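# Pull the small nail out of the wooden block

## Task

Draw the small nail sitting in the top of the wooden block most of the way out. The robot's own body may touch the nail only lightly, so use a tool or an indirect method rather than gripping it with the fingers. Anything still held at the end will drop, and a result that stays in place only because the robot is holding it does not count.

## Robot and tools

Robot: two arms, left_arm and right_arm, each with six joints and a parallel gripper. Shared scene frame: origin on the table top midway between the arms, +x out over the table, +z up, and left_arm on the +y side. The names left and right refer to the arms, not to sides of any image.

execute_actions takes "actions", a list holding one item or nothing. An empty list only reads the current state. An item with "rows" (1 to 15 rows) and optional "steps" (1 to 15, default 15) is a motion. Each step lasts 1/30 s and uses one row in order; if rows run out, the last row repeats. An item with only "steps" (up to 300) is a wait that ends that many steps after the previous result, with thinking time counted in it. Optional "pictures" (boolean) turns the camera images on or off; by default they come with every result. A refused call sends nothing to the robot.

Each row is one list of 14 numbers covering both arms, even if only one moves: left_arm waist, shoulder, elbow, wrist pitch, wrist yaw, wrist roll, opening, and then the same seven for right_arm. The joint values are absolute target angles in radians, in the same units as the Joint positions line. They are not offsets. Stated ranges per arm: waist -2.618 to 3.054, shoulder 0.000 to 3.142, elbow 0.000 to 3.142, wrist pitch -1.571 to 1.571, wrist yaw -1.571 to 1.571, wrist roll -2.094 to 2.094. A call is refused if a target exceeds a range end by more than 0.036 rad and is also farther out than that joint's last reading. True ends can differ from the stated ones by up to 0.036 rad either way. Targets beyond the true end are clipped there, and the message "joint sent to its limit" may appear, possibly referring to an earlier action. If the message does not appear, that does not prove there is room to move.

Opening is an absolute gripper command from -1 (closed) to +1 (fully open, about 0.094 m between pads). grip_measured reports the measured opening on that same scale. Between the extremes, the fingers go to where grip_measured would equal your number. To hold something, command about 0.03 below grip_measured; a smaller margin grips more lightly. Each gripper's reading can be off by about 1 mm. Pad force tops out near 50 to 62 N and is lower for parts thinner than about 2 mm. Pads can spike harder at first contact.

Motion limits: joints move at limited speed. On each step, a target may lead the measured angle by at most 0.202 (waist), 0.258 (shoulder), 0.238 (elbow), 0.573 (wrist pitch) or 0.522 (wrist yaw and roll) rad. If the targets would place the gripper more than 70 mm from where it is now, all of that arm's targets are scaled back. Friction can leave a joint up to about 0.031 rad short, and changes smaller than that may not register. Between calls, the arms keep moving toward the last row sent. They stop pursuing it once everything has nearly stopped, or once any step is HELD. After that, only a new action moves them further, although fingers already in motion finish moving. The simulation runs while you think, and long replies cost time.

Result lines: the state line gives, for each arm, end_effector_position (metres, scene frame) and end_effector_quat_wxyz. The fingers point along the gripper's +z axis and close along its y axis. The position is between the pads, about 1 cm behind the tips, and it becomes less accurate at long reach. Joint positions and Joint velocities give each arm's six joints (rad, rad/s) and then the pad gap (m, m/s). "joint command not followed" means the clearance check altered or blocked joint targets on some steps; the rest of the row still ran. HELD marks steps on which all or part of a row was not sent. MOTOR HOT appears from 75 °C. OVER-TEMPERATURE FAULT means an arm was stopped, either for 10 s at 90 °C or, at 100 °C, by going limp so the arm drops. Holding loads for a long time, including while you think, builds heat.

zoom_image: "camera" is one of cam_high, cam_work, cam_left_wrist or cam_right_wrist. "region" is [x0, y0, x1, y1] in image pixels with the origin at the top left, at most 504 by 504. All cameras produce 504x504 images.

finished_scene takes {"scene": n}. Only call it once the nail is pulled out and stays that way without the robot's support. Release or set down anything the robot is holding first, because held objects drop at the end. Replying without any tool call ends everything.

Avoid: touching the nail with the robot itself beyond a light touch; knocking or placing anything off the table; drops, slips, slams and hard pushes; arms bumping or pressing into each other; and overheating. Loose objects may occasionally be nudged by an outside disturbance.

Each tool is called after "Call:" as name([rows], argument=value, ...), one row to a line, values as JSON.

## Session

Call:
execute_actions(actions=[])

Scene clock: 0.00 s of 6100.00 s.
left_arm: end_effector_position=(+0.0979, -0.2367, +0.1502) grip_measured=+1.000 end_effector_quat_wxyz=(+0.648, +0.699, +0.255, -0.163) | right_arm: end_effector_position=(+0.2861, -0.4248, +0.2453) grip_measured=+1.000 end_effector_quat_wxyz=(+0.504, -0.197, +0.623, -0.566)
Joint positions: left_arm=[-1.106  1.958  0.916  0.934  0.171  0.993  0.094] | right_arm=[-0.133  0.66   0.152  0.662  0.282 -1.192  0.094]
Joint velocities: left_arm=[-0.007 -0.002 -0.002  0.022  0.037 -0.081  0.   ] | right_arm=[-0.002 -0.012 -0.007  0.007 -0.095  0.022  0.   ]

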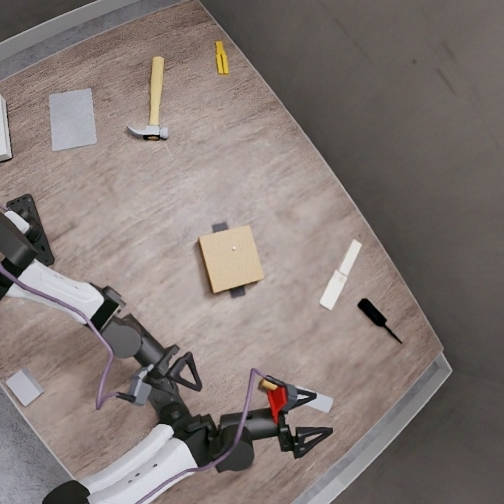

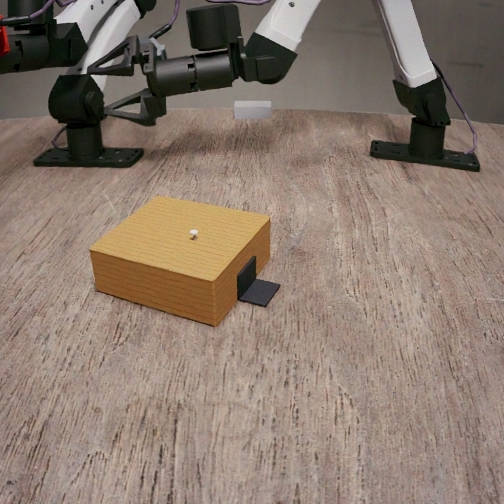

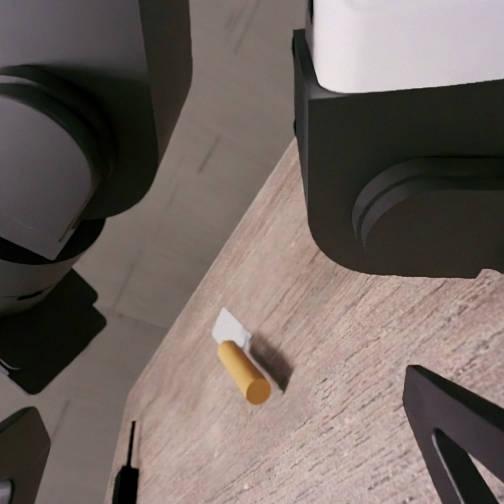

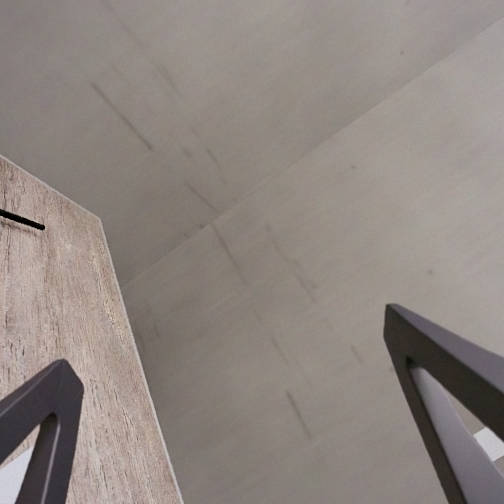

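Call:
zoom_image(camera="cam_high", region=[0,30,280,310])

Call:
zoom_image(camera="cam_work", region=[70,170,310,340])

Region (0, 30, 280, 310) of cam_high's 504x504 image, scaled by 1.800, with more detail than that image has.

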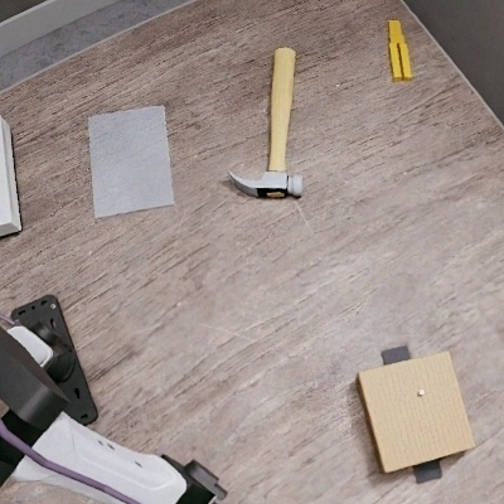

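Region (70, 170, 310, 340) of cam_work's 504x504 image, scaled by 2.100, with more detail than that image has; it fills the top 357 rows of this view, and the rest is white.

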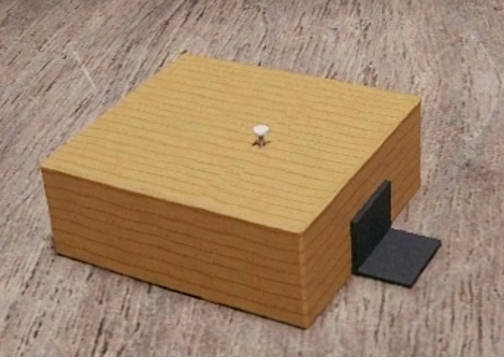

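Call:
execute_actions([
  {"rows":[[-0.9,1.9,1.0,0.85,0.15,0.8,1,-0.133,0.66,0.152,0.662,0.282,-1.192,1],[-0.9,1.9,1.0,0.85,0.15,0.8,1,-0.133,0.66,0.152,0.662,0.282,-1.192,1],[-0.9,1.9,1.0,0.85,0.15,0.8,1,-0.133,0.66,0.152,0.662,0.282,-1.192,1],[-0.9,1.9,1.0,0.85,0.15,0.8,1,-0.133,0.66,0.152,0.662,0.282,-1.192,1],[0.405,1.8,1.5,0.0,0.0,-0.55,1,-0.133,0.66,0.152,0.662,0.282,-1.192,1]],"steps":15},
], pictures=false)

Call:
execute_actions([
  {"steps":45},
])

Scene clock: 49.63 s of 6100.00 s.
left_arm: end_effector_position=(+0.3916, -0.1177, +0.2712) grip_measured=+1.000 end_effector_quat_wxyz=(+0.620, +0.405, +0.650, -0.170) | right_arm: end_effector_position=(+0.2861, -0.4248, +0.2453) grip_measured=+1.000 end_effector_quat_wxyz=(+0.504, -0.197, +0.623, -0.566)
Joint positions: left_arm=[-0.57   1.839  1.381  0.284  0.065  0.301  0.094] | right_arm=[-0.133  0.66   0.152  0.662  0.282 -1.192  0.094]
Joint velocities: left_arm=[ 1.145 -0.149  0.886 -0.989 -0.168 -1.78   0.   ] | right_arm=[-0.002  0.002  0.002 -0.081 -0.037  0.051  0.   ]
Steps of this call (steps 1 to 90: nothing new was sent; then 46.13 s passed at rest; steps 91 to 105: all 15 steps of this action). Readings (joint positions):
91: left_arm=[-1.096 1.956 0.919 0.925 0.176 0.977] | right_arm=[-0.133 0.660 0.152 0.662 0.282 -1.192]
92: left_arm=[-1.075 1.953 0.927 0.910 0.178 0.956] | right_arm=[-0.133 0.660 0.152 0.662 0.282 -1.192]
94: left_arm=[-1.004 1.943 0.946 0.889 0.178 0.915] | right_arm=[-0.133 0.660 0.152 0.662 0.282 -1.192]
98: left_arm=[-0.850 1.892 1.083 0.638 0.124 0.706] | right_arm=[-0.133 0.660 0.152 0.662 0.282 -1.192]
105: the state above

Scene clock: 51.13 s of 6100.00 s.
left_arm: end_effector_position=(+0.5319, +0.4131, +0.2621) grip_measured=+1.000 end_effector_quat_wxyz=(+0.571, -0.306, +0.756, -0.090) | right_arm: end_effector_position=(+0.2861, -0.4248, +0.2453) grip_measured=+1.000 end_effector_quat_wxyz=(+0.504, -0.197, +0.623, -0.566)
Joint positions: left_arm=[ 0.41   1.813  1.469  0.008 -0.006 -0.543  0.094] | right_arm=[-0.133  0.66   0.152  0.662  0.282 -1.192  0.094]
Joint velocities: left_arm=[ 0.002  0.002 -0.012 -0.037 -0.007 -0.037  0.   ] | right_arm=[ 0.007  0.002  0.007  0.066 -0.007 -0.037  0.   ]
Steps of this call (steps 1 to 45: the robot went on to your last target). Readings (joint positions):
1: left_arm=[-0.528 1.833 1.408 0.256 0.060 0.239] | right_arm=[-0.133 0.660 0.152 0.662 0.282 -1.192]
2: left_arm=[-0.485 1.827 1.428 0.231 0.055 0.176] | right_arm=[-0.133 0.660 0.152 0.662 0.282 -1.192]
4: left_arm=[-0.395 1.817 1.454 0.189 0.047 0.047] | right_arm=[-0.133 0.660 0.152 0.662 0.282 -1.192]
8: left_arm=[-0.208 1.813 1.469 0.124 0.035 -0.196] | right_arm=[-0.133 0.660 0.152 0.662 0.282 -1.192]
45: the state above
All arms were judged still, so your last target was given up. Only a new action makes them travel on or press farther. Fingers that are still opening or closing keep moving.

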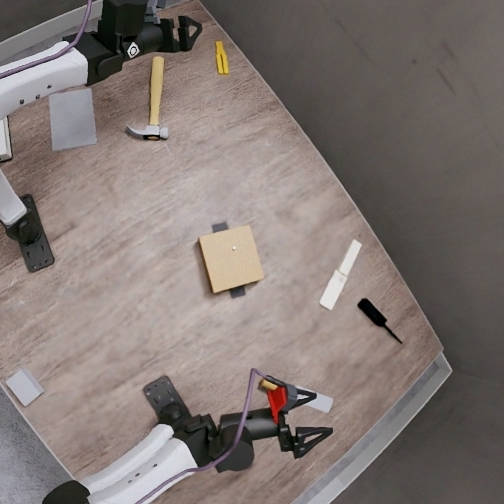

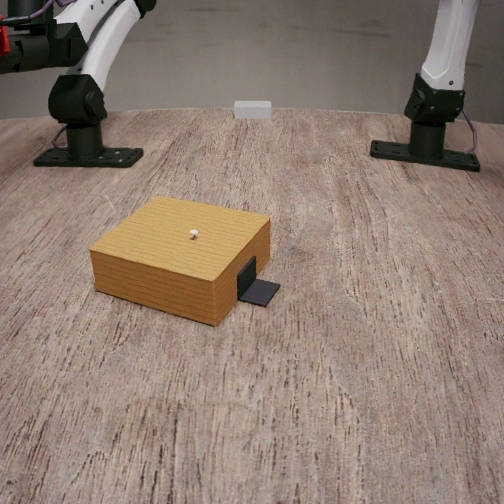

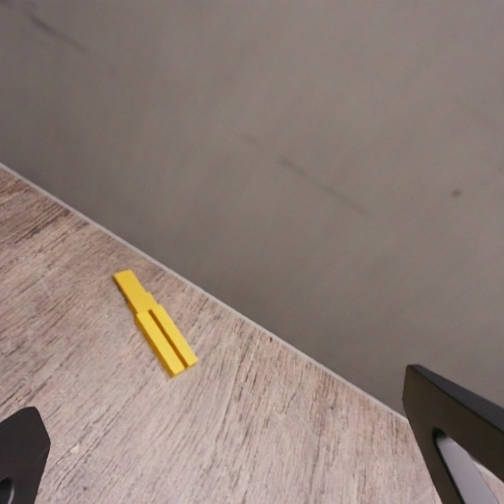

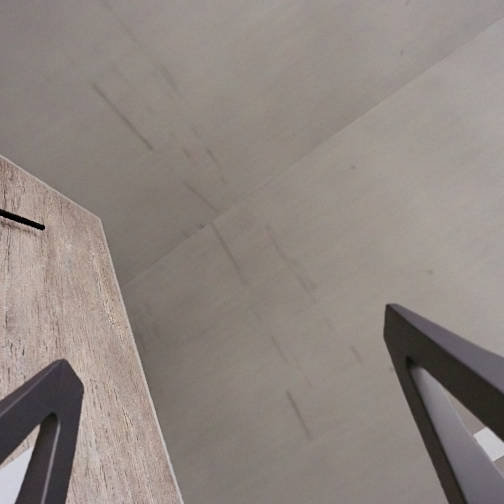

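Call:
execute_actions([
  {"rows":[[0.405,1.85,1.6,-0.35,0,-0.57,1,-0.133,0.66,0.152,0.662,0.282,-1.192,1],[0.405,1.85,1.6,-0.35,0,-0.57,1,-0.133,0.66,0.152,0.662,0.282,-1.192,1],[0.405,1.85,1.6,-0.35,0,-0.57,1,-0.133,0.66,0.152,0.662,0.282,-1.192,1],[0.405,1.9,1.75,-0.7,0,-0.57,1,-0.133,0.66,0.152,0.662,0.282,-1.192,1],[0.405,1.9,1.75,-0.7,0,-0.57,1,-0.133,0.66,0.152,0.662,0.282,-1.192,1],[0.405,1.9,1.75,-0.7,0,-0.57,1,-0.133,0.66,0.152,0.662,0.282,-1.192,1],[0.405,1.95,1.83,-0.96,0,-0.57,1,-0.133,0.66,0.152,0.662,0.282,-1.192,1],[0.405,1.95,1.83,-0.96,0,-0.57,1,-0.133,0.66,0.152,0.662,0.282,-1.192,1],[0.405,1.95,1.83,-0.96,0,-0.57,1,-0.133,0.66,0.152,0.662,0.282,-1.192,1],[0.405,2.03,1.83,-0.96,0,-0.57,1,-0.133,0.66,0.152,0.662,0.282,-1.192,1]],"steps":15},
], pictures=false)

Call:
execute_actions([
  {"steps":15},
])

Scene clock: 54.00 s of 6100.00 s.
left_arm: end_effector_position=(+0.4717, +0.3995, +0.1419) grip_measured=+1.000 end_effector_quat_wxyz=(+0.241, -0.371, +0.896, -0.038) | right_arm: end_effector_position=(+0.2861, -0.4248, +0.2453) grip_measured=+1.000 end_effector_quat_wxyz=(+0.504, -0.197, +0.623, -0.566)
Joint positions: left_arm=[ 0.41   2.027  1.819 -0.87  -0.006 -0.562  0.094] | right_arm=[-0.133  0.66   0.152  0.662  0.282 -1.192  0.094]
Joint velocities: left_arm=[-0.007  0.447 -0.017 -0.74  -0.022  0.022  0.   ] | right_arm=[-0.017  0.002 -0.007  0.007 -0.066  0.007  0.   ]
Steps of this call (steps 1 to 71: nothing new was sent; steps 72 to 86: all 15 steps of this action). Readings (joint positions):
72: left_arm=[0.410 1.818 1.490 -0.042 -0.006 -0.546] | right_arm=[-0.133 0.660 0.152 0.662 0.282 -1.192]
73: left_arm=[0.410 1.828 1.525 -0.106 -0.006 -0.549] | right_arm=[-0.133 0.660 0.152 0.662 0.282 -1.192]
75: left_arm=[0.410 1.846 1.594 -0.240 -0.006 -0.554] | right_arm=[-0.133 0.660 0.152 0.662 0.282 -1.192]
79: left_arm=[0.410 1.905 1.769 -0.577 -0.006 -0.559] | right_arm=[-0.133 0.660 0.152 0.662 0.282 -1.192]
86: the state above

Scene clock: 54.50 s of 6100.00 s.
left_arm: end_effector_position=(+0.4551, +0.3958, +0.1249) grip_measured=+1.000 end_effector_quat_wxyz=(+0.194, -0.375, +0.906, -0.030) | right_arm: end_effector_position=(+0.2861, -0.4248, +0.2453) grip_measured=+1.000 end_effector_quat_wxyz=(+0.504, -0.197, +0.623, -0.566)
Joint positions: left_arm=[ 0.41   2.045  1.819 -0.948 -0.006 -0.562  0.094] | right_arm=[-0.133  0.66   0.152  0.662  0.282 -1.192  0.094]
Joint velocities: left_arm=[-0.017 -0.007  0.017 -0.022 -0.081 -0.007  0.   ] | right_arm=[-0.002  0.007 -0.002  0.022 -0.051 -0.095  0.   ]
Steps of this call (steps 1 to 15: the robot went on to your last target). Readings (joint positions):
1: left_arm=[0.410 2.039 1.819 -0.892 -0.006 -0.562] | right_arm=[-0.133 0.660 0.152 0.662 0.282 -1.192]
2: left_arm=[0.410 2.047 1.819 -0.909 -0.006 -0.562] | right_arm=[-0.133 0.660 0.152 0.662 0.282 -1.192]
4: left_arm=[0.410 2.048 1.819 -0.931 -0.006 -0.562] | right_arm=[-0.133 0.660 0.152 0.662 0.282 -1.192]
8: left_arm=[0.410 2.045 1.819 -0.942 -0.006 -0.562] | right_arm=[-0.133 0.660 0.152 0.662 0.282 -1.192]
15: the state above

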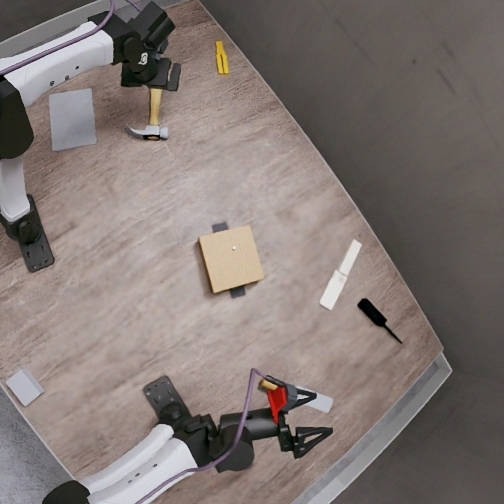

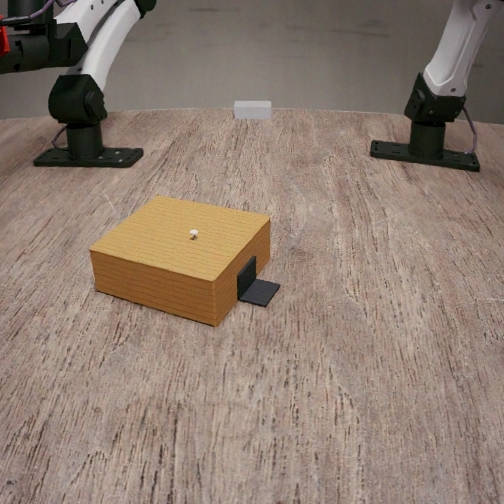

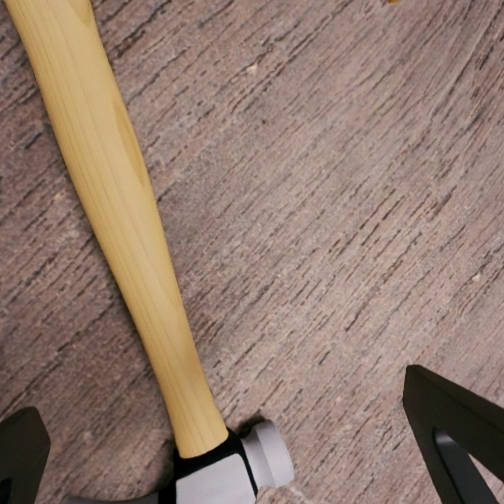

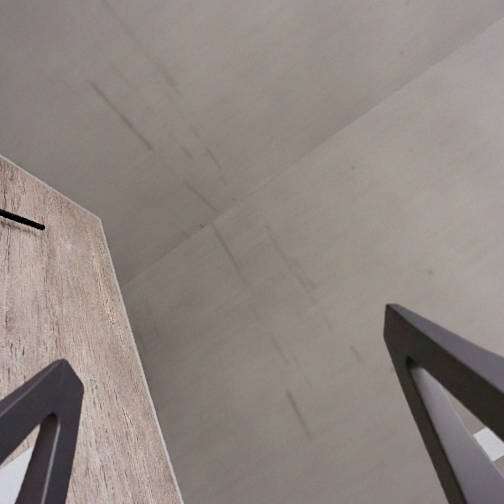

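Call:
execute_actions([
  {"rows":[[0.418,2.13,1.98,-1.1,0,-0.65,1,-0.133,0.66,0.152,0.662,0.282,-1.192,1],[0.418,2.13,1.98,-1.1,0,-0.65,1,-0.133,0.66,0.152,0.662,0.282,-1.192,1],[0.418,2.13,1.98,-1.1,0,-0.65,1,-0.133,0.66,0.152,0.662,0.282,-1.192,1],[0.428,2.25,2.12,-1.23,0,-0.72,1,-0.133,0.66,0.152,0.662,0.282,-1.192,1],[0.428,2.25,2.12,-1.23,0,-0.72,1,-0.133,0.66,0.152,0.662,0.282,-1.192,1],[0.428,2.25,2.12,-1.23,0,-0.72,1,-0.133,0.66,0.152,0.662,0.282,-1.192,1],[0.428,2.34,2.23,-1.33,0,-0.72,1,-0.133,0.66,0.152,0.662,0.282,-1.192,1],[0.428,2.34,2.23,-1.33,0,-0.72,1,-0.133,0.66,0.152,0.662,0.282,-1.192,1],[0.428,2.34,2.23,-1.33,0,-0.72,1,-0.133,0.66,0.152,0.662,0.282,-1.192,1],[0.428,2.41,2.28,-1.37,0,-0.72,1,-0.133,0.66,0.152,0.662,0.282,-1.192,1]],"steps":15},
], pictures=false)

Call:
execute_actions([
  {"steps":15},
])

Scene clock: 65.00 s of 6100.00 s.
left_arm: end_effector_position=(+0.4571, +0.4005, +0.0601) grip_measured=+1.000 end_effector_quat_wxyz=(+0.042, -0.450, +0.892, -0.007) | right_arm: end_effector_position=(+0.2861, -0.4248, +0.2453) grip_measured=+1.000 end_effector_quat_wxyz=(+0.504, -0.197, +0.623, -0.566)
Joint positions: left_arm=[ 0.418  2.419  2.246 -1.313 -0.006 -0.704  0.094] | right_arm=[-0.133  0.66   0.152  0.662  0.282 -1.192  0.094]
Joint velocities: left_arm=[-0.007  0.212 -0.012 -0.418  0.051 -0.095  0.   ] | right_arm=[ 0.007 -0.002  0.017 -0.081  0.037 -0.037  0.   ]
Steps of this call (steps 1 to 15: the robot went on to your last target; steps 16 to 90: nothing new was sent; then 7.00 s passed at rest; steps 91 to 105: all 15 steps of this action). Readings (joint positions):
91: left_arm=[0.410 2.058 1.846 -0.980 -0.006 -0.574] | right_arm=[-0.133 0.660 0.152 0.662 0.282 -1.192]
92: left_arm=[0.410 2.082 1.891 -1.011 -0.006 -0.588] | right_arm=[-0.133 0.660 0.152 0.662 0.282 -1.192]
94: left_arm=[0.410 2.129 1.973 -1.056 -0.006 -0.617] | right_arm=[-0.133 0.660 0.152 0.662 0.282 -1.192]
98: left_arm=[0.415 2.265 2.159 -1.174 -0.006 -0.674] | right_arm=[-0.133 0.660 0.152 0.662 0.282 -1.192]
105: the state above

Scene clock: 65.50 s of 6100.00 s.
left_arm: end_effector_position=(+0.4483, +0.3984, +0.0592) grip_measured=+1.000 end_effector_quat_wxyz=(+0.023, -0.453, +0.891, -0.002) | right_arm: end_effector_position=(+0.2861, -0.4248, +0.2453) grip_measured=+1.000 end_effector_quat_wxyz=(+0.504, -0.197, +0.623, -0.566)
Joint positions: left_arm=[ 0.418  2.424  2.255 -1.356 -0.006 -0.712  0.094] | right_arm=[-0.133  0.66   0.152  0.662  0.282 -1.192  0.094]
Joint velocities: left_arm=[ 0.022 -0.017 -0.002  0.051  0.022 -0.037  0.   ] | right_arm=[-0.012  0.007  0.012  0.022  0.022  0.022  0.   ]
Steps of this call (steps 1 to 15: the robot went on to your last target). Readings (joint positions):
1: left_arm=[0.418 2.424 2.246 -1.324 -0.006 -0.706] | right_arm=[-0.133 0.660 0.152 0.662 0.282 -1.192]
2: left_arm=[0.418 2.425 2.246 -1.333 -0.006 -0.707] | right_arm=[-0.133 0.660 0.152 0.662 0.282 -1.192]
4: left_arm=[0.418 2.424 2.250 -1.345 -0.006 -0.709] | right_arm=[-0.133 0.660 0.152 0.662 0.282 -1.192]
8: left_arm=[0.418 2.424 2.255 -1.351 -0.006 -0.711] | right_arm=[-0.133 0.660 0.152 0.662 0.282 -1.192]
15: the state above

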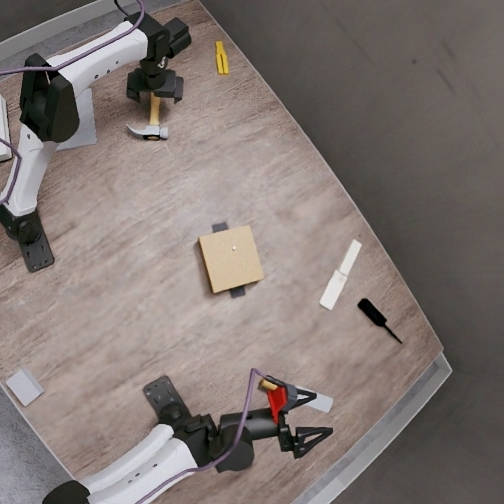

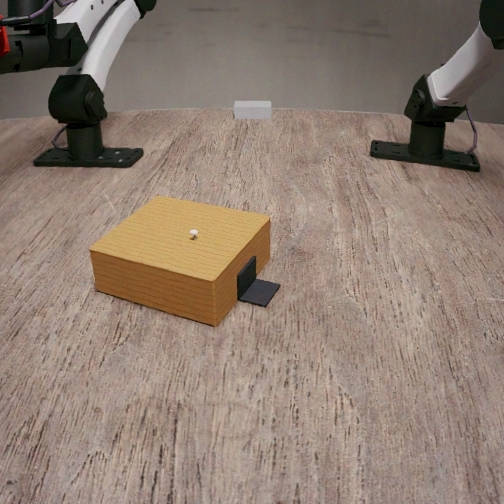

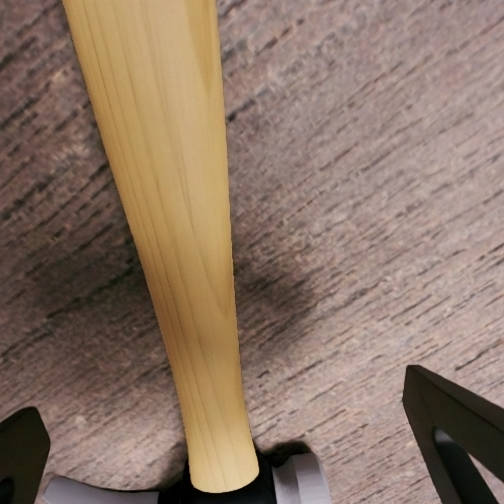

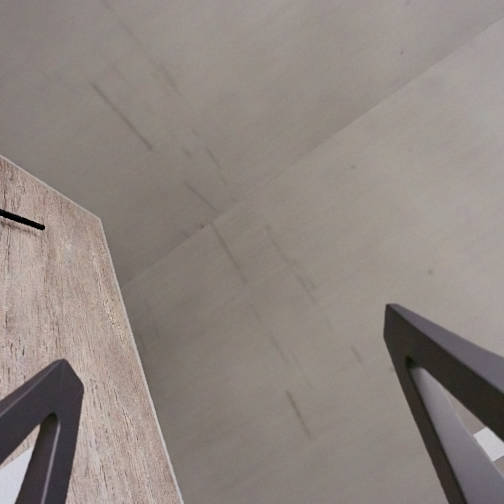

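Call:
execute_actions([
  {"rows":[[0.435,2.39,2.2,-1.32,0,-0.75,1,-0.133,0.66,0.152,0.662,0.282,-1.192,1],[0.435,2.385,2.19,-1.31,0,-0.76,1,-0.133,0.66,0.152,0.662,0.282,-1.192,1],[0.445,2.38,2.17,-1.29,0,-0.77,1,-0.133,0.66,0.152,0.662,0.282,-1.192,1],[0.445,2.37,2.15,-1.27,0,-0.78,1,-0.133,0.66,0.152,0.662,0.282,-1.192,1],[0.445,2.36,2.13,-1.25,0,-0.79,1,-0.133,0.66,0.152,0.662,0.282,-1.192,1],[0.445,2.355,2.11,-1.235,0,-0.79,1,-0.133,0.66,0.152,0.662,0.282,-1.192,1],[0.445,2.355,2.10,-1.225,0,-0.79,1,-0.133,0.66,0.152,0.662,0.282,-1.192,1]],"steps":15},
])

Scene clock: 69.60 s of 6100.00 s.
left_arm: end_effector_position=(+0.4426, +0.4070, +0.0488) grip_measured=+1.000 end_effector_quat_wxyz=(+0.033, -0.492, +0.870, -0.006) | right_arm: end_effector_position=(+0.2861, -0.4248, +0.2453) grip_measured=+1.000 end_effector_quat_wxyz=(+0.504, -0.197, +0.623, -0.566)
Joint positions: left_arm=[ 0.438  2.372  2.12  -1.253 -0.006 -0.779  0.094] | right_arm=[-0.133  0.66   0.152  0.662  0.282 -1.192  0.094]
Joint velocities: left_arm=[ 0.017  0.012  0.002 -0.051 -0.051 -0.066  0.   ] | right_arm=[-0.012 -0.002 -0.002 -0.022 -0.081  0.022  0.   ]
Steps of this call (steps 1 to 15: the robot went on to your last target; steps 16 to 90: nothing new was sent; then 0.60 s passed at rest; steps 91 to 105: all 15 steps of this action). Readings (joint positions):
91: left_arm=[0.418 2.421 2.248 -1.352 -0.006 -0.716] | right_arm=[-0.133 0.660 0.152 0.662 0.282 -1.192]
92: left_arm=[0.419 2.415 2.235 -1.345 -0.006 -0.723] | right_arm=[-0.133 0.660 0.152 0.662 0.282 -1.192]
94: left_arm=[0.423 2.400 2.203 -1.330 -0.006 -0.738] | right_arm=[-0.133 0.660 0.152 0.662 0.282 -1.192]
98: left_arm=[0.435 2.374 2.136 -1.286 -0.006 -0.764] | right_arm=[-0.133 0.660 0.152 0.662 0.282 -1.192]
105: the state above

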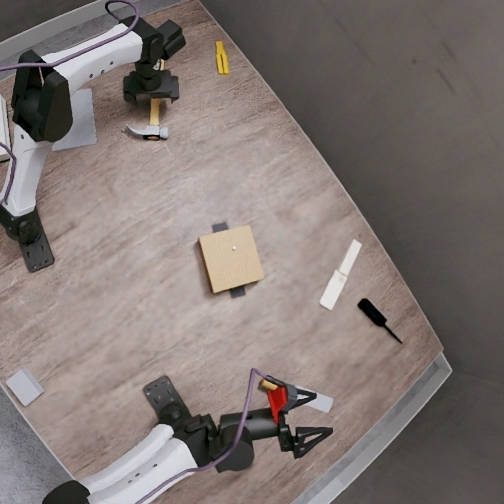

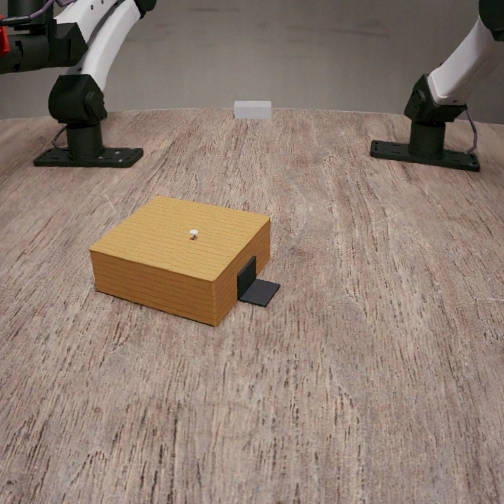

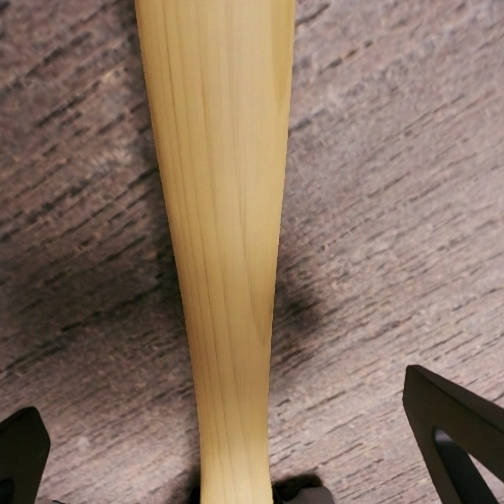

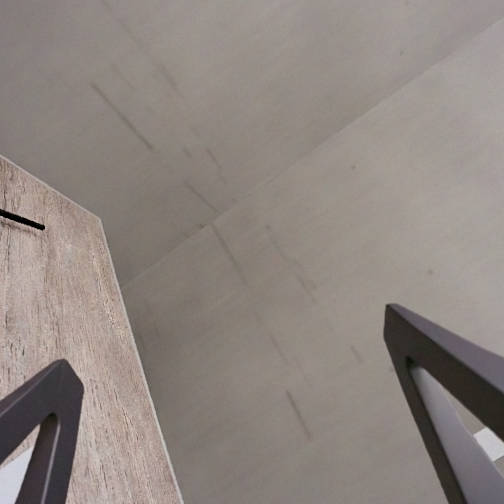

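Call:
execute_actions([
  {"rows":[[0.445,2.355,2.085,-1.21,0,-0.76,1,-0.133,0.66,0.152,0.662,0.282,-1.192,1],[0.445,2.355,2.07,-1.195,0,-0.76,1,-0.133,0.66,0.152,0.662,0.282,-1.192,1],[0.445,2.355,2.055,-1.18,0,-0.76,1,-0.133,0.66,0.152,0.662,0.282,-1.192,1],[0.445,2.355,2.04,-1.165,0,-0.76,1,-0.133,0.66,0.152,0.662,0.282,-1.192,1],[0.445,2.355,2.025,-1.15,0,-0.76,1,-0.133,0.66,0.152,0.662,0.282,-1.192,1]],"steps":14},
])

Scene clock: 72.83 s of 6100.00 s.
left_arm: end_effector_position=(+0.4424, +0.4070, +0.0326) grip_measured=+1.000 end_effector_quat_wxyz=(+0.036, -0.487, +0.873, -0.006) | right_arm: end_effector_position=(+0.2861, -0.4248, +0.2453) grip_measured=+1.000 end_effector_quat_wxyz=(+0.504, -0.197, +0.623, -0.566)
Joint positions: left_arm=[ 0.438  2.365  2.043 -1.175 -0.006 -0.769  0.094] | right_arm=[-0.133  0.66   0.152  0.662  0.282 -1.192  0.094]
Joint velocities: left_arm=[ 0.002  0.002  0.007 -0.007  0.022  0.037  0.   ] | right_arm=[-0.012 -0.007 -0.022 -0.037 -0.037  0.022  0.   ]
Steps of this call (steps 1 to 15: the robot went on to your last target; steps 16 to 83: nothing new was sent; steps 84 to 97: all 14 steps of this action). Readings (joint positions):
84: left_arm=[0.438 2.372 2.118 -1.241 -0.006 -0.780] | right_arm=[-0.133 0.660 0.152 0.662 0.282 -1.192]
85: left_arm=[0.438 2.370 2.112 -1.234 -0.006 -0.778] | right_arm=[-0.133 0.660 0.152 0.662 0.282 -1.192]
87: left_arm=[0.438 2.366 2.089 -1.217 -0.006 -0.774] | right_arm=[-0.133 0.660 0.152 0.662 0.282 -1.192]
91: left_arm=[0.438 2.365 2.046 -1.191 -0.006 -0.771] | right_arm=[-0.133 0.660 0.152 0.662 0.282 -1.192]
97: the state above

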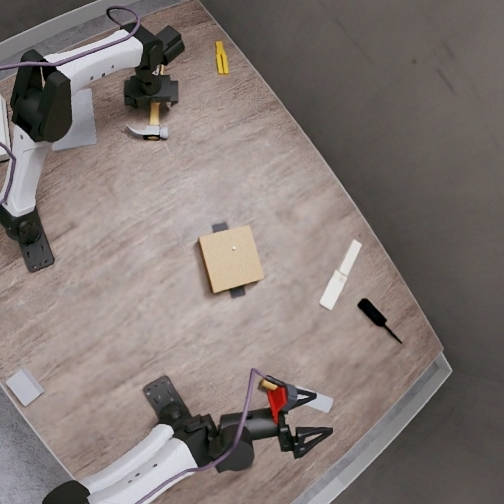

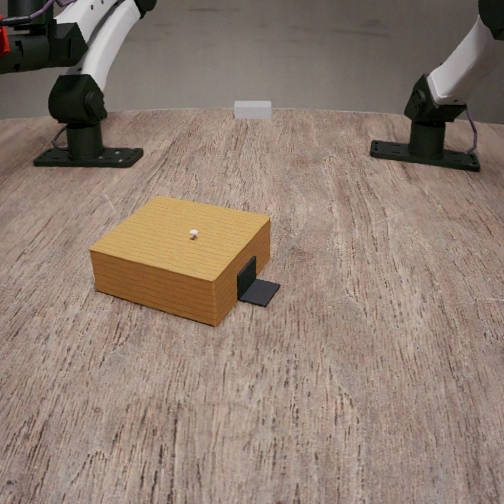

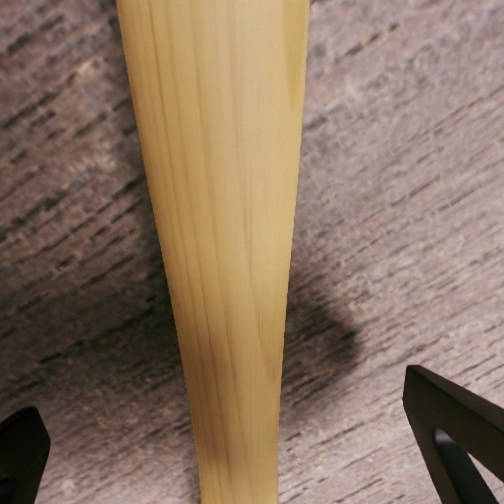

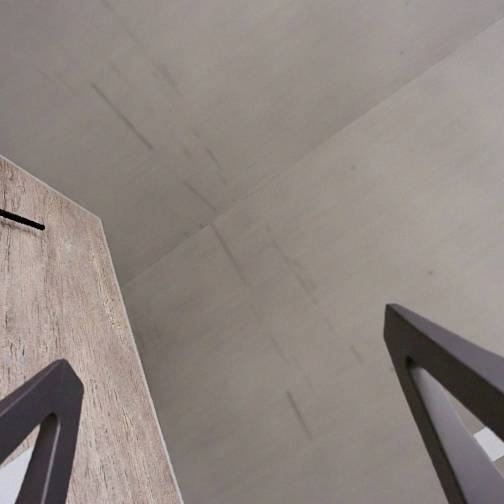

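Call:
execute_actions([
  {"rows":[[0.445,2.355,2.01,-1.135,0,-0.76,0.8,-0.133,0.66,0.152,0.662,0.282,-1.192,1],[0.445,2.355,2.0,-1.125,0,-0.76,0.6,-0.133,0.66,0.152,0.662,0.282,-1.192,1],[0.445,2.355,1.99,-1.115,0,-0.76,0.5,-0.133,0.66,0.152,0.662,0.282,-1.192,1],[0.445,2.355,1.98,-1.105,0,-0.76,0.4,-0.133,0.66,0.152,0.662,0.282,-1.192,1],[0.445,2.355,1.98,-1.105,0,-0.76,0.3,-0.133,0.66,0.152,0.662,0.282,-1.192,1],[0.445,2.355,1.98,-1.105,0,-0.76,0.2,-0.133,0.66,0.152,0.662,0.282,-1.192,1]],"steps":14},
])

Scene clock: 76.83 s of 6100.00 s.
left_arm: end_effector_position=(+0.4422, +0.4069, +0.0216) grip_measured=+0.201 end_effector_quat_wxyz=(+0.038, -0.487, +0.873, -0.007) | right_arm: end_effector_position=(+0.2861, -0.4248, +0.2453) grip_measured=+1.000 end_effector_quat_wxyz=(+0.504, -0.197, +0.623, -0.566)
Joint positions: left_arm=[ 0.438  2.365  1.999 -1.127 -0.006 -0.768  0.056] | right_arm=[-0.133  0.66   0.152  0.662  0.282 -1.192  0.094]
Joint velocities: left_arm=[-0.007  0.007 -0.012  0.022  0.051  0.007  0.   ] | right_arm=[ 0.002 -0.012  0.012  0.007 -0.051 -0.007  0.   ]
Steps of this call (steps 1 to 15: the robot went on to your last target; steps 16 to 90: nothing new was sent; then 0.53 s passed at rest; steps 91 to 104: all 14 steps of this action). Readings (joint positions):
91: left_arm=[0.438 2.365 2.041 -1.166 -0.006 -0.768] | right_arm=[-0.133 0.660 0.152 0.662 0.282 -1.192]
92: left_arm=[0.438 2.365 2.037 -1.161 -0.006 -0.768] | right_arm=[-0.133 0.660 0.152 0.662 0.282 -1.192]
94: left_arm=[0.438 2.365 2.021 -1.147 -0.006 -0.768] | right_arm=[-0.133 0.660 0.152 0.662 0.282 -1.192]
98: left_arm=[0.438 2.365 1.999 -1.137 -0.006 -0.768] | right_arm=[-0.133 0.660 0.152 0.662 0.282 -1.192]
104: the state above

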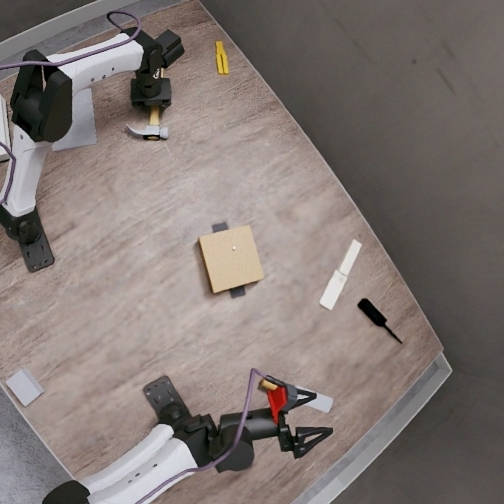

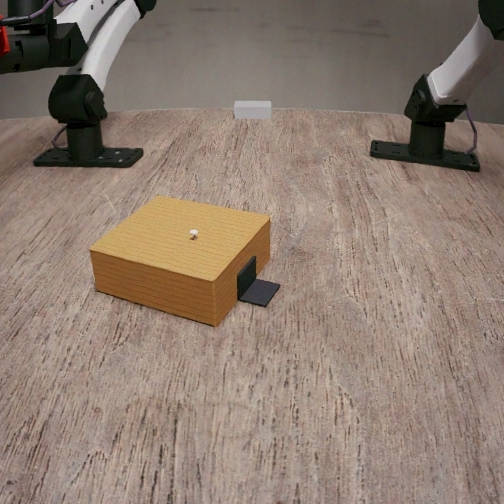

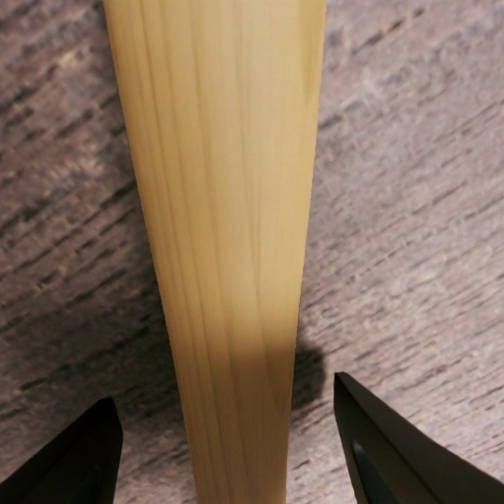

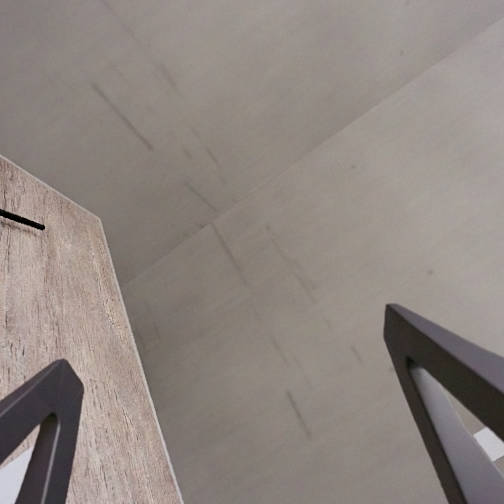

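Call:
execute_actions([
  {"rows":[[0.445,2.355,1.98,-1.105,0,-0.76,0.05,-0.133,0.66,0.152,0.662,0.282,-1.192,1],[0.445,2.355,1.98,-1.105,0,-0.76,-0.1,-0.133,0.66,0.152,0.662,0.282,-1.192,1],[0.445,2.355,1.98,-1.105,0,-0.76,-0.2,-0.133,0.66,0.152,0.662,0.282,-1.192,1],[0.445,2.355,1.98,-1.105,0,-0.76,-0.3,-0.133,0.66,0.152,0.662,0.282,-1.192,1],[0.445,2.355,1.98,-1.105,0,-0.76,-0.36,-0.133,0.66,0.152,0.662,0.282,-1.192,1],[0.445,2.355,1.98,-1.105,0,-0.76,-0.42,-0.133,0.66,0.152,0.662,0.282,-1.192,1],[0.445,2.355,1.98,-1.105,0,-0.76,-0.48,-0.133,0.66,0.152,0.662,0.282,-1.192,1]],"steps":13},
])

Scene clock: 79.47 s of 6100.00 s.
left_arm: end_effector_position=(+0.4441, +0.4070, +0.0217) grip_measured=-0.475 end_effector_quat_wxyz=(+0.042, -0.486, +0.873, -0.009) | right_arm: end_effector_position=(+0.2861, -0.4248, +0.2453) grip_measured=+1.000 end_effector_quat_wxyz=(+0.504, -0.197, +0.623, -0.566)
Joint positions: left_arm=[ 0.438  2.365  1.999 -1.119 -0.004 -0.766  0.025] | right_arm=[-0.133  0.66   0.152  0.662  0.282 -1.192  0.094]
Joint velocities: left_arm=[-0.012 -0.002 -0.007 -0.066 -0.022 -0.037 -0.001] | right_arm=[-0.007  0.007 -0.002 -0.037 -0.037 -0.066  0.   ]
Steps of this call (steps 1 to 15: the robot went on to your last target; steps 16 to 66: nothing new was sent; steps 67 to 79: all 13 steps of this action). Readings (joint positions):
67: left_arm=[0.438 2.365 1.999 -1.123 -0.006 -0.768] | right_arm=[-0.133 0.660 0.152 0.662 0.282 -1.192]
68: left_arm=[0.438 2.365 1.999 -1.123 -0.006 -0.768] | right_arm=[-0.133 0.660 0.152 0.662 0.282 -1.192]
70: left_arm=[0.438 2.365 1.999 -1.123 -0.006 -0.767] | right_arm=[-0.133 0.660 0.152 0.662 0.282 -1.192]
74: left_arm=[0.438 2.365 1.999 -1.119 -0.004 -0.767] | right_arm=[-0.133 0.660 0.152 0.662 0.282 -1.192]
79: the state above

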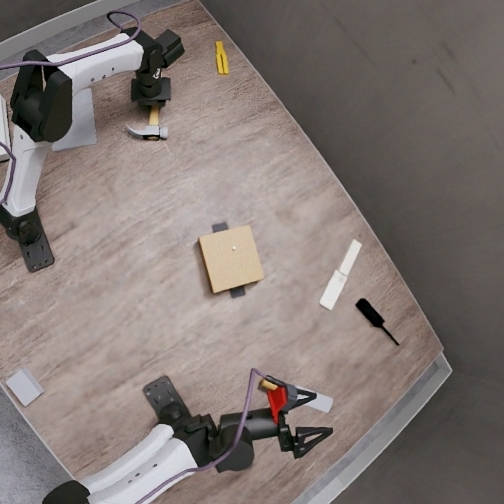

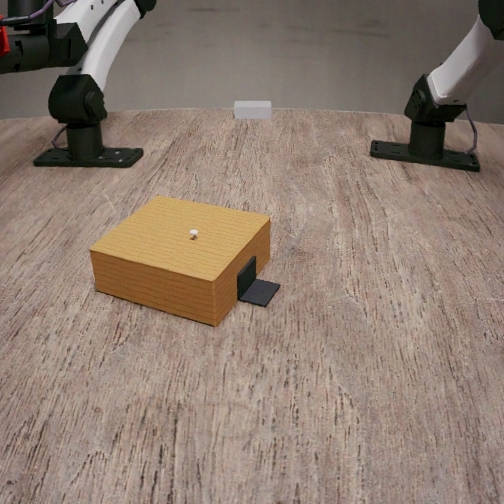

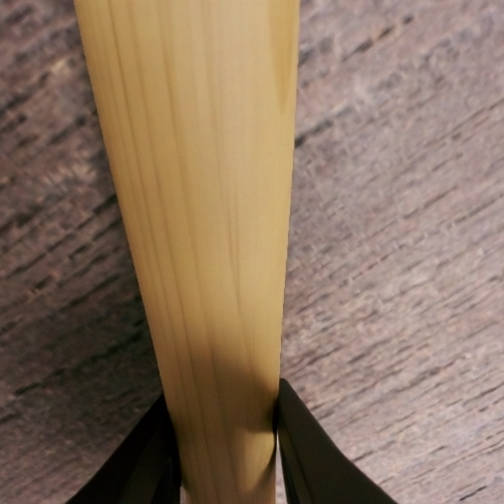

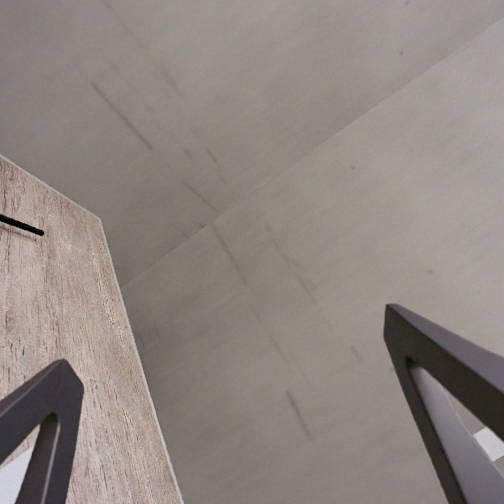

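Call:
execute_actions([
  {"rows":[[0.445,2.355,1.98,-1.105,0,-0.76,-0.52,-0.133,0.66,0.152,0.662,0.282,-1.192,1],[0.445,2.355,1.98,-1.105,0,-0.76,-0.55,-0.133,0.66,0.152,0.662,0.282,-1.192,1],[0.445,2.355,1.98,-1.105,0,-0.76,-0.58,-0.133,0.66,0.152,0.662,0.282,-1.192,1]],"steps":9},
])

Scene clock: 80.70 s of 6100.00 s.
left_arm: end_effector_position=(+0.4441, +0.4070, +0.0217) grip_measured=-0.515 end_effector_quat_wxyz=(+0.042, -0.485, +0.874, -0.009) | right_arm: end_effector_position=(+0.2861, -0.4248, +0.2453) grip_measured=+1.000 end_effector_quat_wxyz=(+0.504, -0.197, +0.623, -0.566)
Joint positions: left_arm=[ 0.438  2.365  1.999 -1.119 -0.004 -0.763  0.023] | right_arm=[-0.133  0.66   0.152  0.662  0.282 -1.192  0.094]
Joint velocities: left_arm=[ 0.012  0.002 -0.012  0.007 -0.051 -0.022  0.   ] | right_arm=[ 0.007  0.002  0.007 -0.037 -0.007 -0.066  0.   ]
Steps of this call (steps 1 to 15: the robot went on to your last target; steps 16 to 28: nothing new was sent; steps 29 to 37: all 9 steps of this action). Readings (joint positions):
29: left_arm=[0.438 2.365 1.999 -1.119 -0.004 -0.765] | right_arm=[-0.133 0.660 0.152 0.662 0.282 -1.192]
30: left_arm=[0.438 2.365 1.999 -1.119 -0.004 -0.764] | right_arm=[-0.133 0.660 0.152 0.662 0.282 -1.192]
32: left_arm=[0.438 2.365 1.999 -1.119 -0.004 -0.763] | right_arm=[-0.133 0.660 0.152 0.662 0.282 -1.192]
36: left_arm=[0.438 2.365 1.999 -1.119 -0.004 -0.763] | right_arm=[-0.133 0.660 0.152 0.662 0.282 -1.192]
37: the state above

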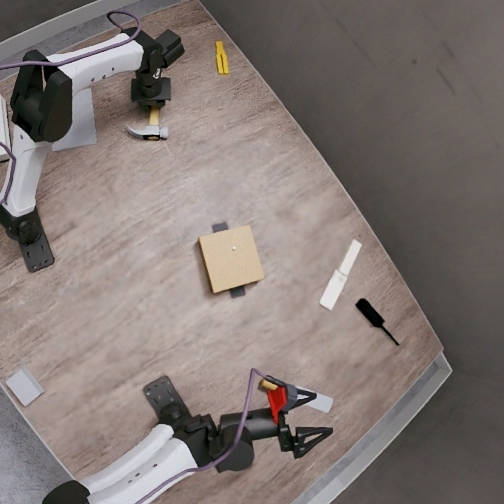

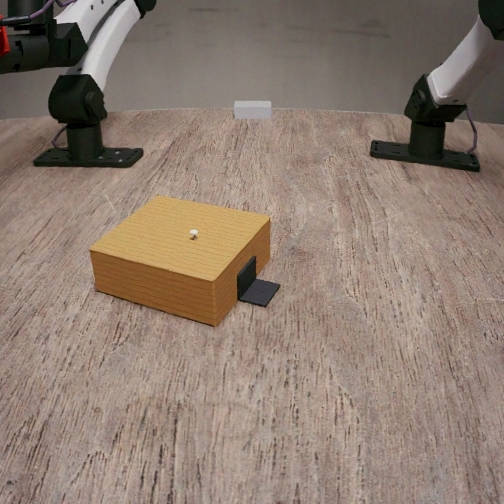

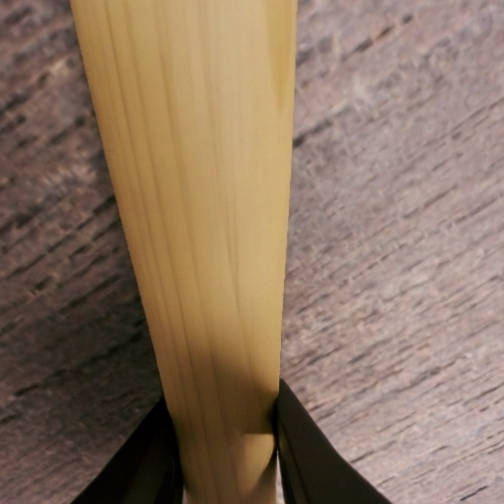

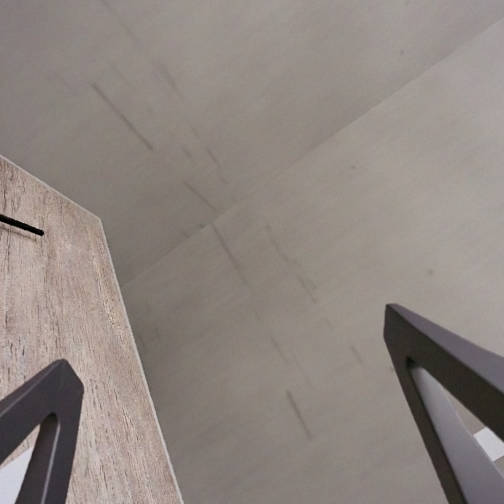

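Call:
execute_actions([
  {"rows":[[0.445,2.33,1.995,-1.11,0,-0.76,-0.56,-0.133,0.66,0.152,0.662,0.282,-1.192,1],[0.445,2.31,1.995,-1.11,0,-0.76,-0.56,-0.133,0.66,0.152,0.662,0.282,-1.192,1],[0.445,2.29,1.995,-1.11,0,-0.76,-0.56,-0.133,0.66,0.152,0.662,0.282,-1.192,1],[0.445,2.27,1.995,-1.11,0,-0.76,-0.56,-0.133,0.66,0.152,0.662,0.282,-1.192,1],[0.445,2.24,1.995,-1.11,0,-0.76,-0.56,-0.133,0.66,0.152,0.662,0.282,-1.192,1],[0.445,2.21,1.995,-1.11,0,-0.76,-0.56,-0.133,0.66,0.152,0.662,0.282,-1.192,1],[0.445,2.18,1.995,-1.11,0,-0.76,-0.56,-0.133,0.66,0.152,0.662,0.282,-1.192,1],[0.445,2.14,1.99,-1.11,0,-0.76,-0.56,-0.133,0.66,0.152,0.662,0.282,-1.192,1],[0.445,2.10,1.98,-1.11,0,-0.76,-0.56,-0.133,0.66,0.152,0.662,0.282,-1.192,1],[0.445,2.06,1.97,-1.10,0,-0.74,-0.56,-0.133,0.66,0.152,0.662,0.282,-1.192,1],[0.445,2.02,1.95,-1.09,0,-0.72,-0.56,-0.133,0.66,0.152,0.662,0.282,-1.192,1],[0.445,1.98,1.93,-1.07,0,-0.70,-0.56,-0.133,0.66,0.152,0.662,0.282,-1.192,1]],"steps":15},
])

Scene clock: 90.03 s of 6100.00 s.
left_arm: end_effector_position=(+0.4417, +0.4086, +0.1697) grip_measured=-0.515 end_effector_quat_wxyz=(+0.196, -0.460, +0.865, -0.041) | right_arm: end_effector_position=(+0.2861, -0.4248, +0.2453) grip_measured=+1.000 end_effector_quat_wxyz=(+0.504, -0.197, +0.623, -0.566)
Joint positions: left_arm=[ 0.439  2.012  1.946 -1.101 -0.013 -0.725  0.023] | right_arm=[-0.133  0.66   0.152  0.662  0.282 -1.192  0.094]
Joint velocities: left_arm=[ 0.002 -0.794  0.002  0.066 -0.037  0.066 -0.001] | right_arm=[ 0.007  0.002  0.007 -0.051  0.007  0.095  0.   ]
Steps of this call (steps 1 to 15: the robot went on to your last target; steps 16 to 90: nothing new was sent; then 5.83 s passed at rest; steps 91 to 105: all 15 steps of this action). Readings (joint positions):
91: left_arm=[0.438 2.364 1.999 -1.119 -0.004 -0.763] | right_arm=[-0.133 0.660 0.152 0.662 0.282 -1.192]
92: left_arm=[0.438 2.361 1.999 -1.119 -0.004 -0.763] | right_arm=[-0.133 0.660 0.152 0.662 0.282 -1.192]
94: left_arm=[0.438 2.349 1.999 -1.119 -0.004 -0.763] | right_arm=[-0.133 0.660 0.152 0.662 0.282 -1.192]
98: left_arm=[0.438 2.269 1.987 -1.120 -0.004 -0.763] | right_arm=[-0.133 0.660 0.152 0.662 0.282 -1.192]
105: the state above

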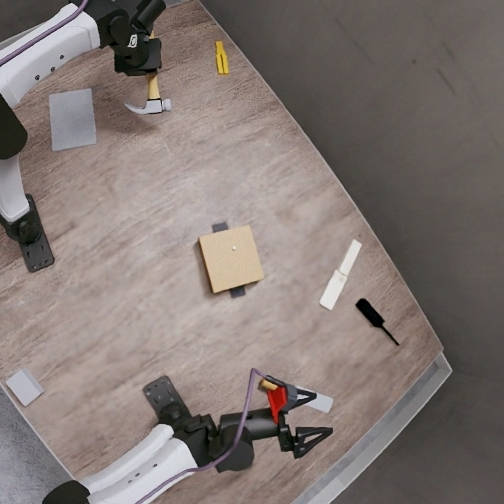

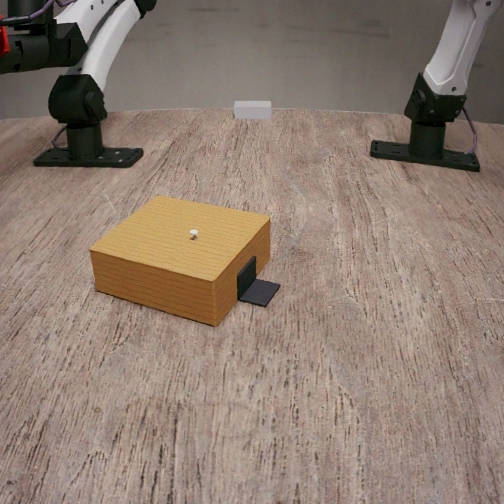

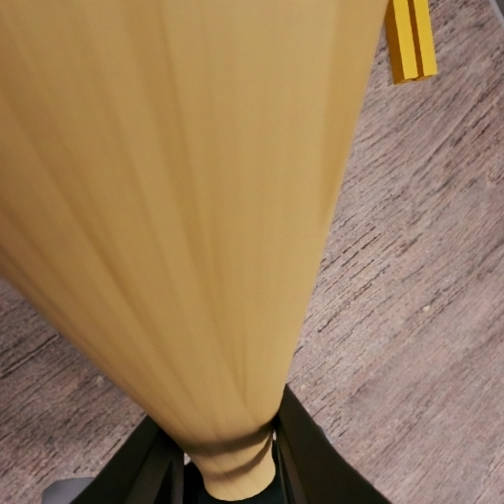

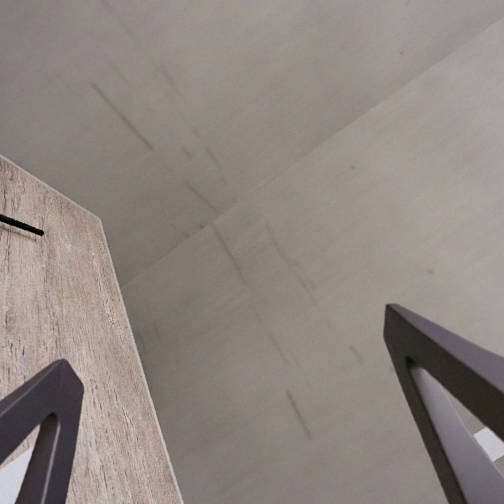

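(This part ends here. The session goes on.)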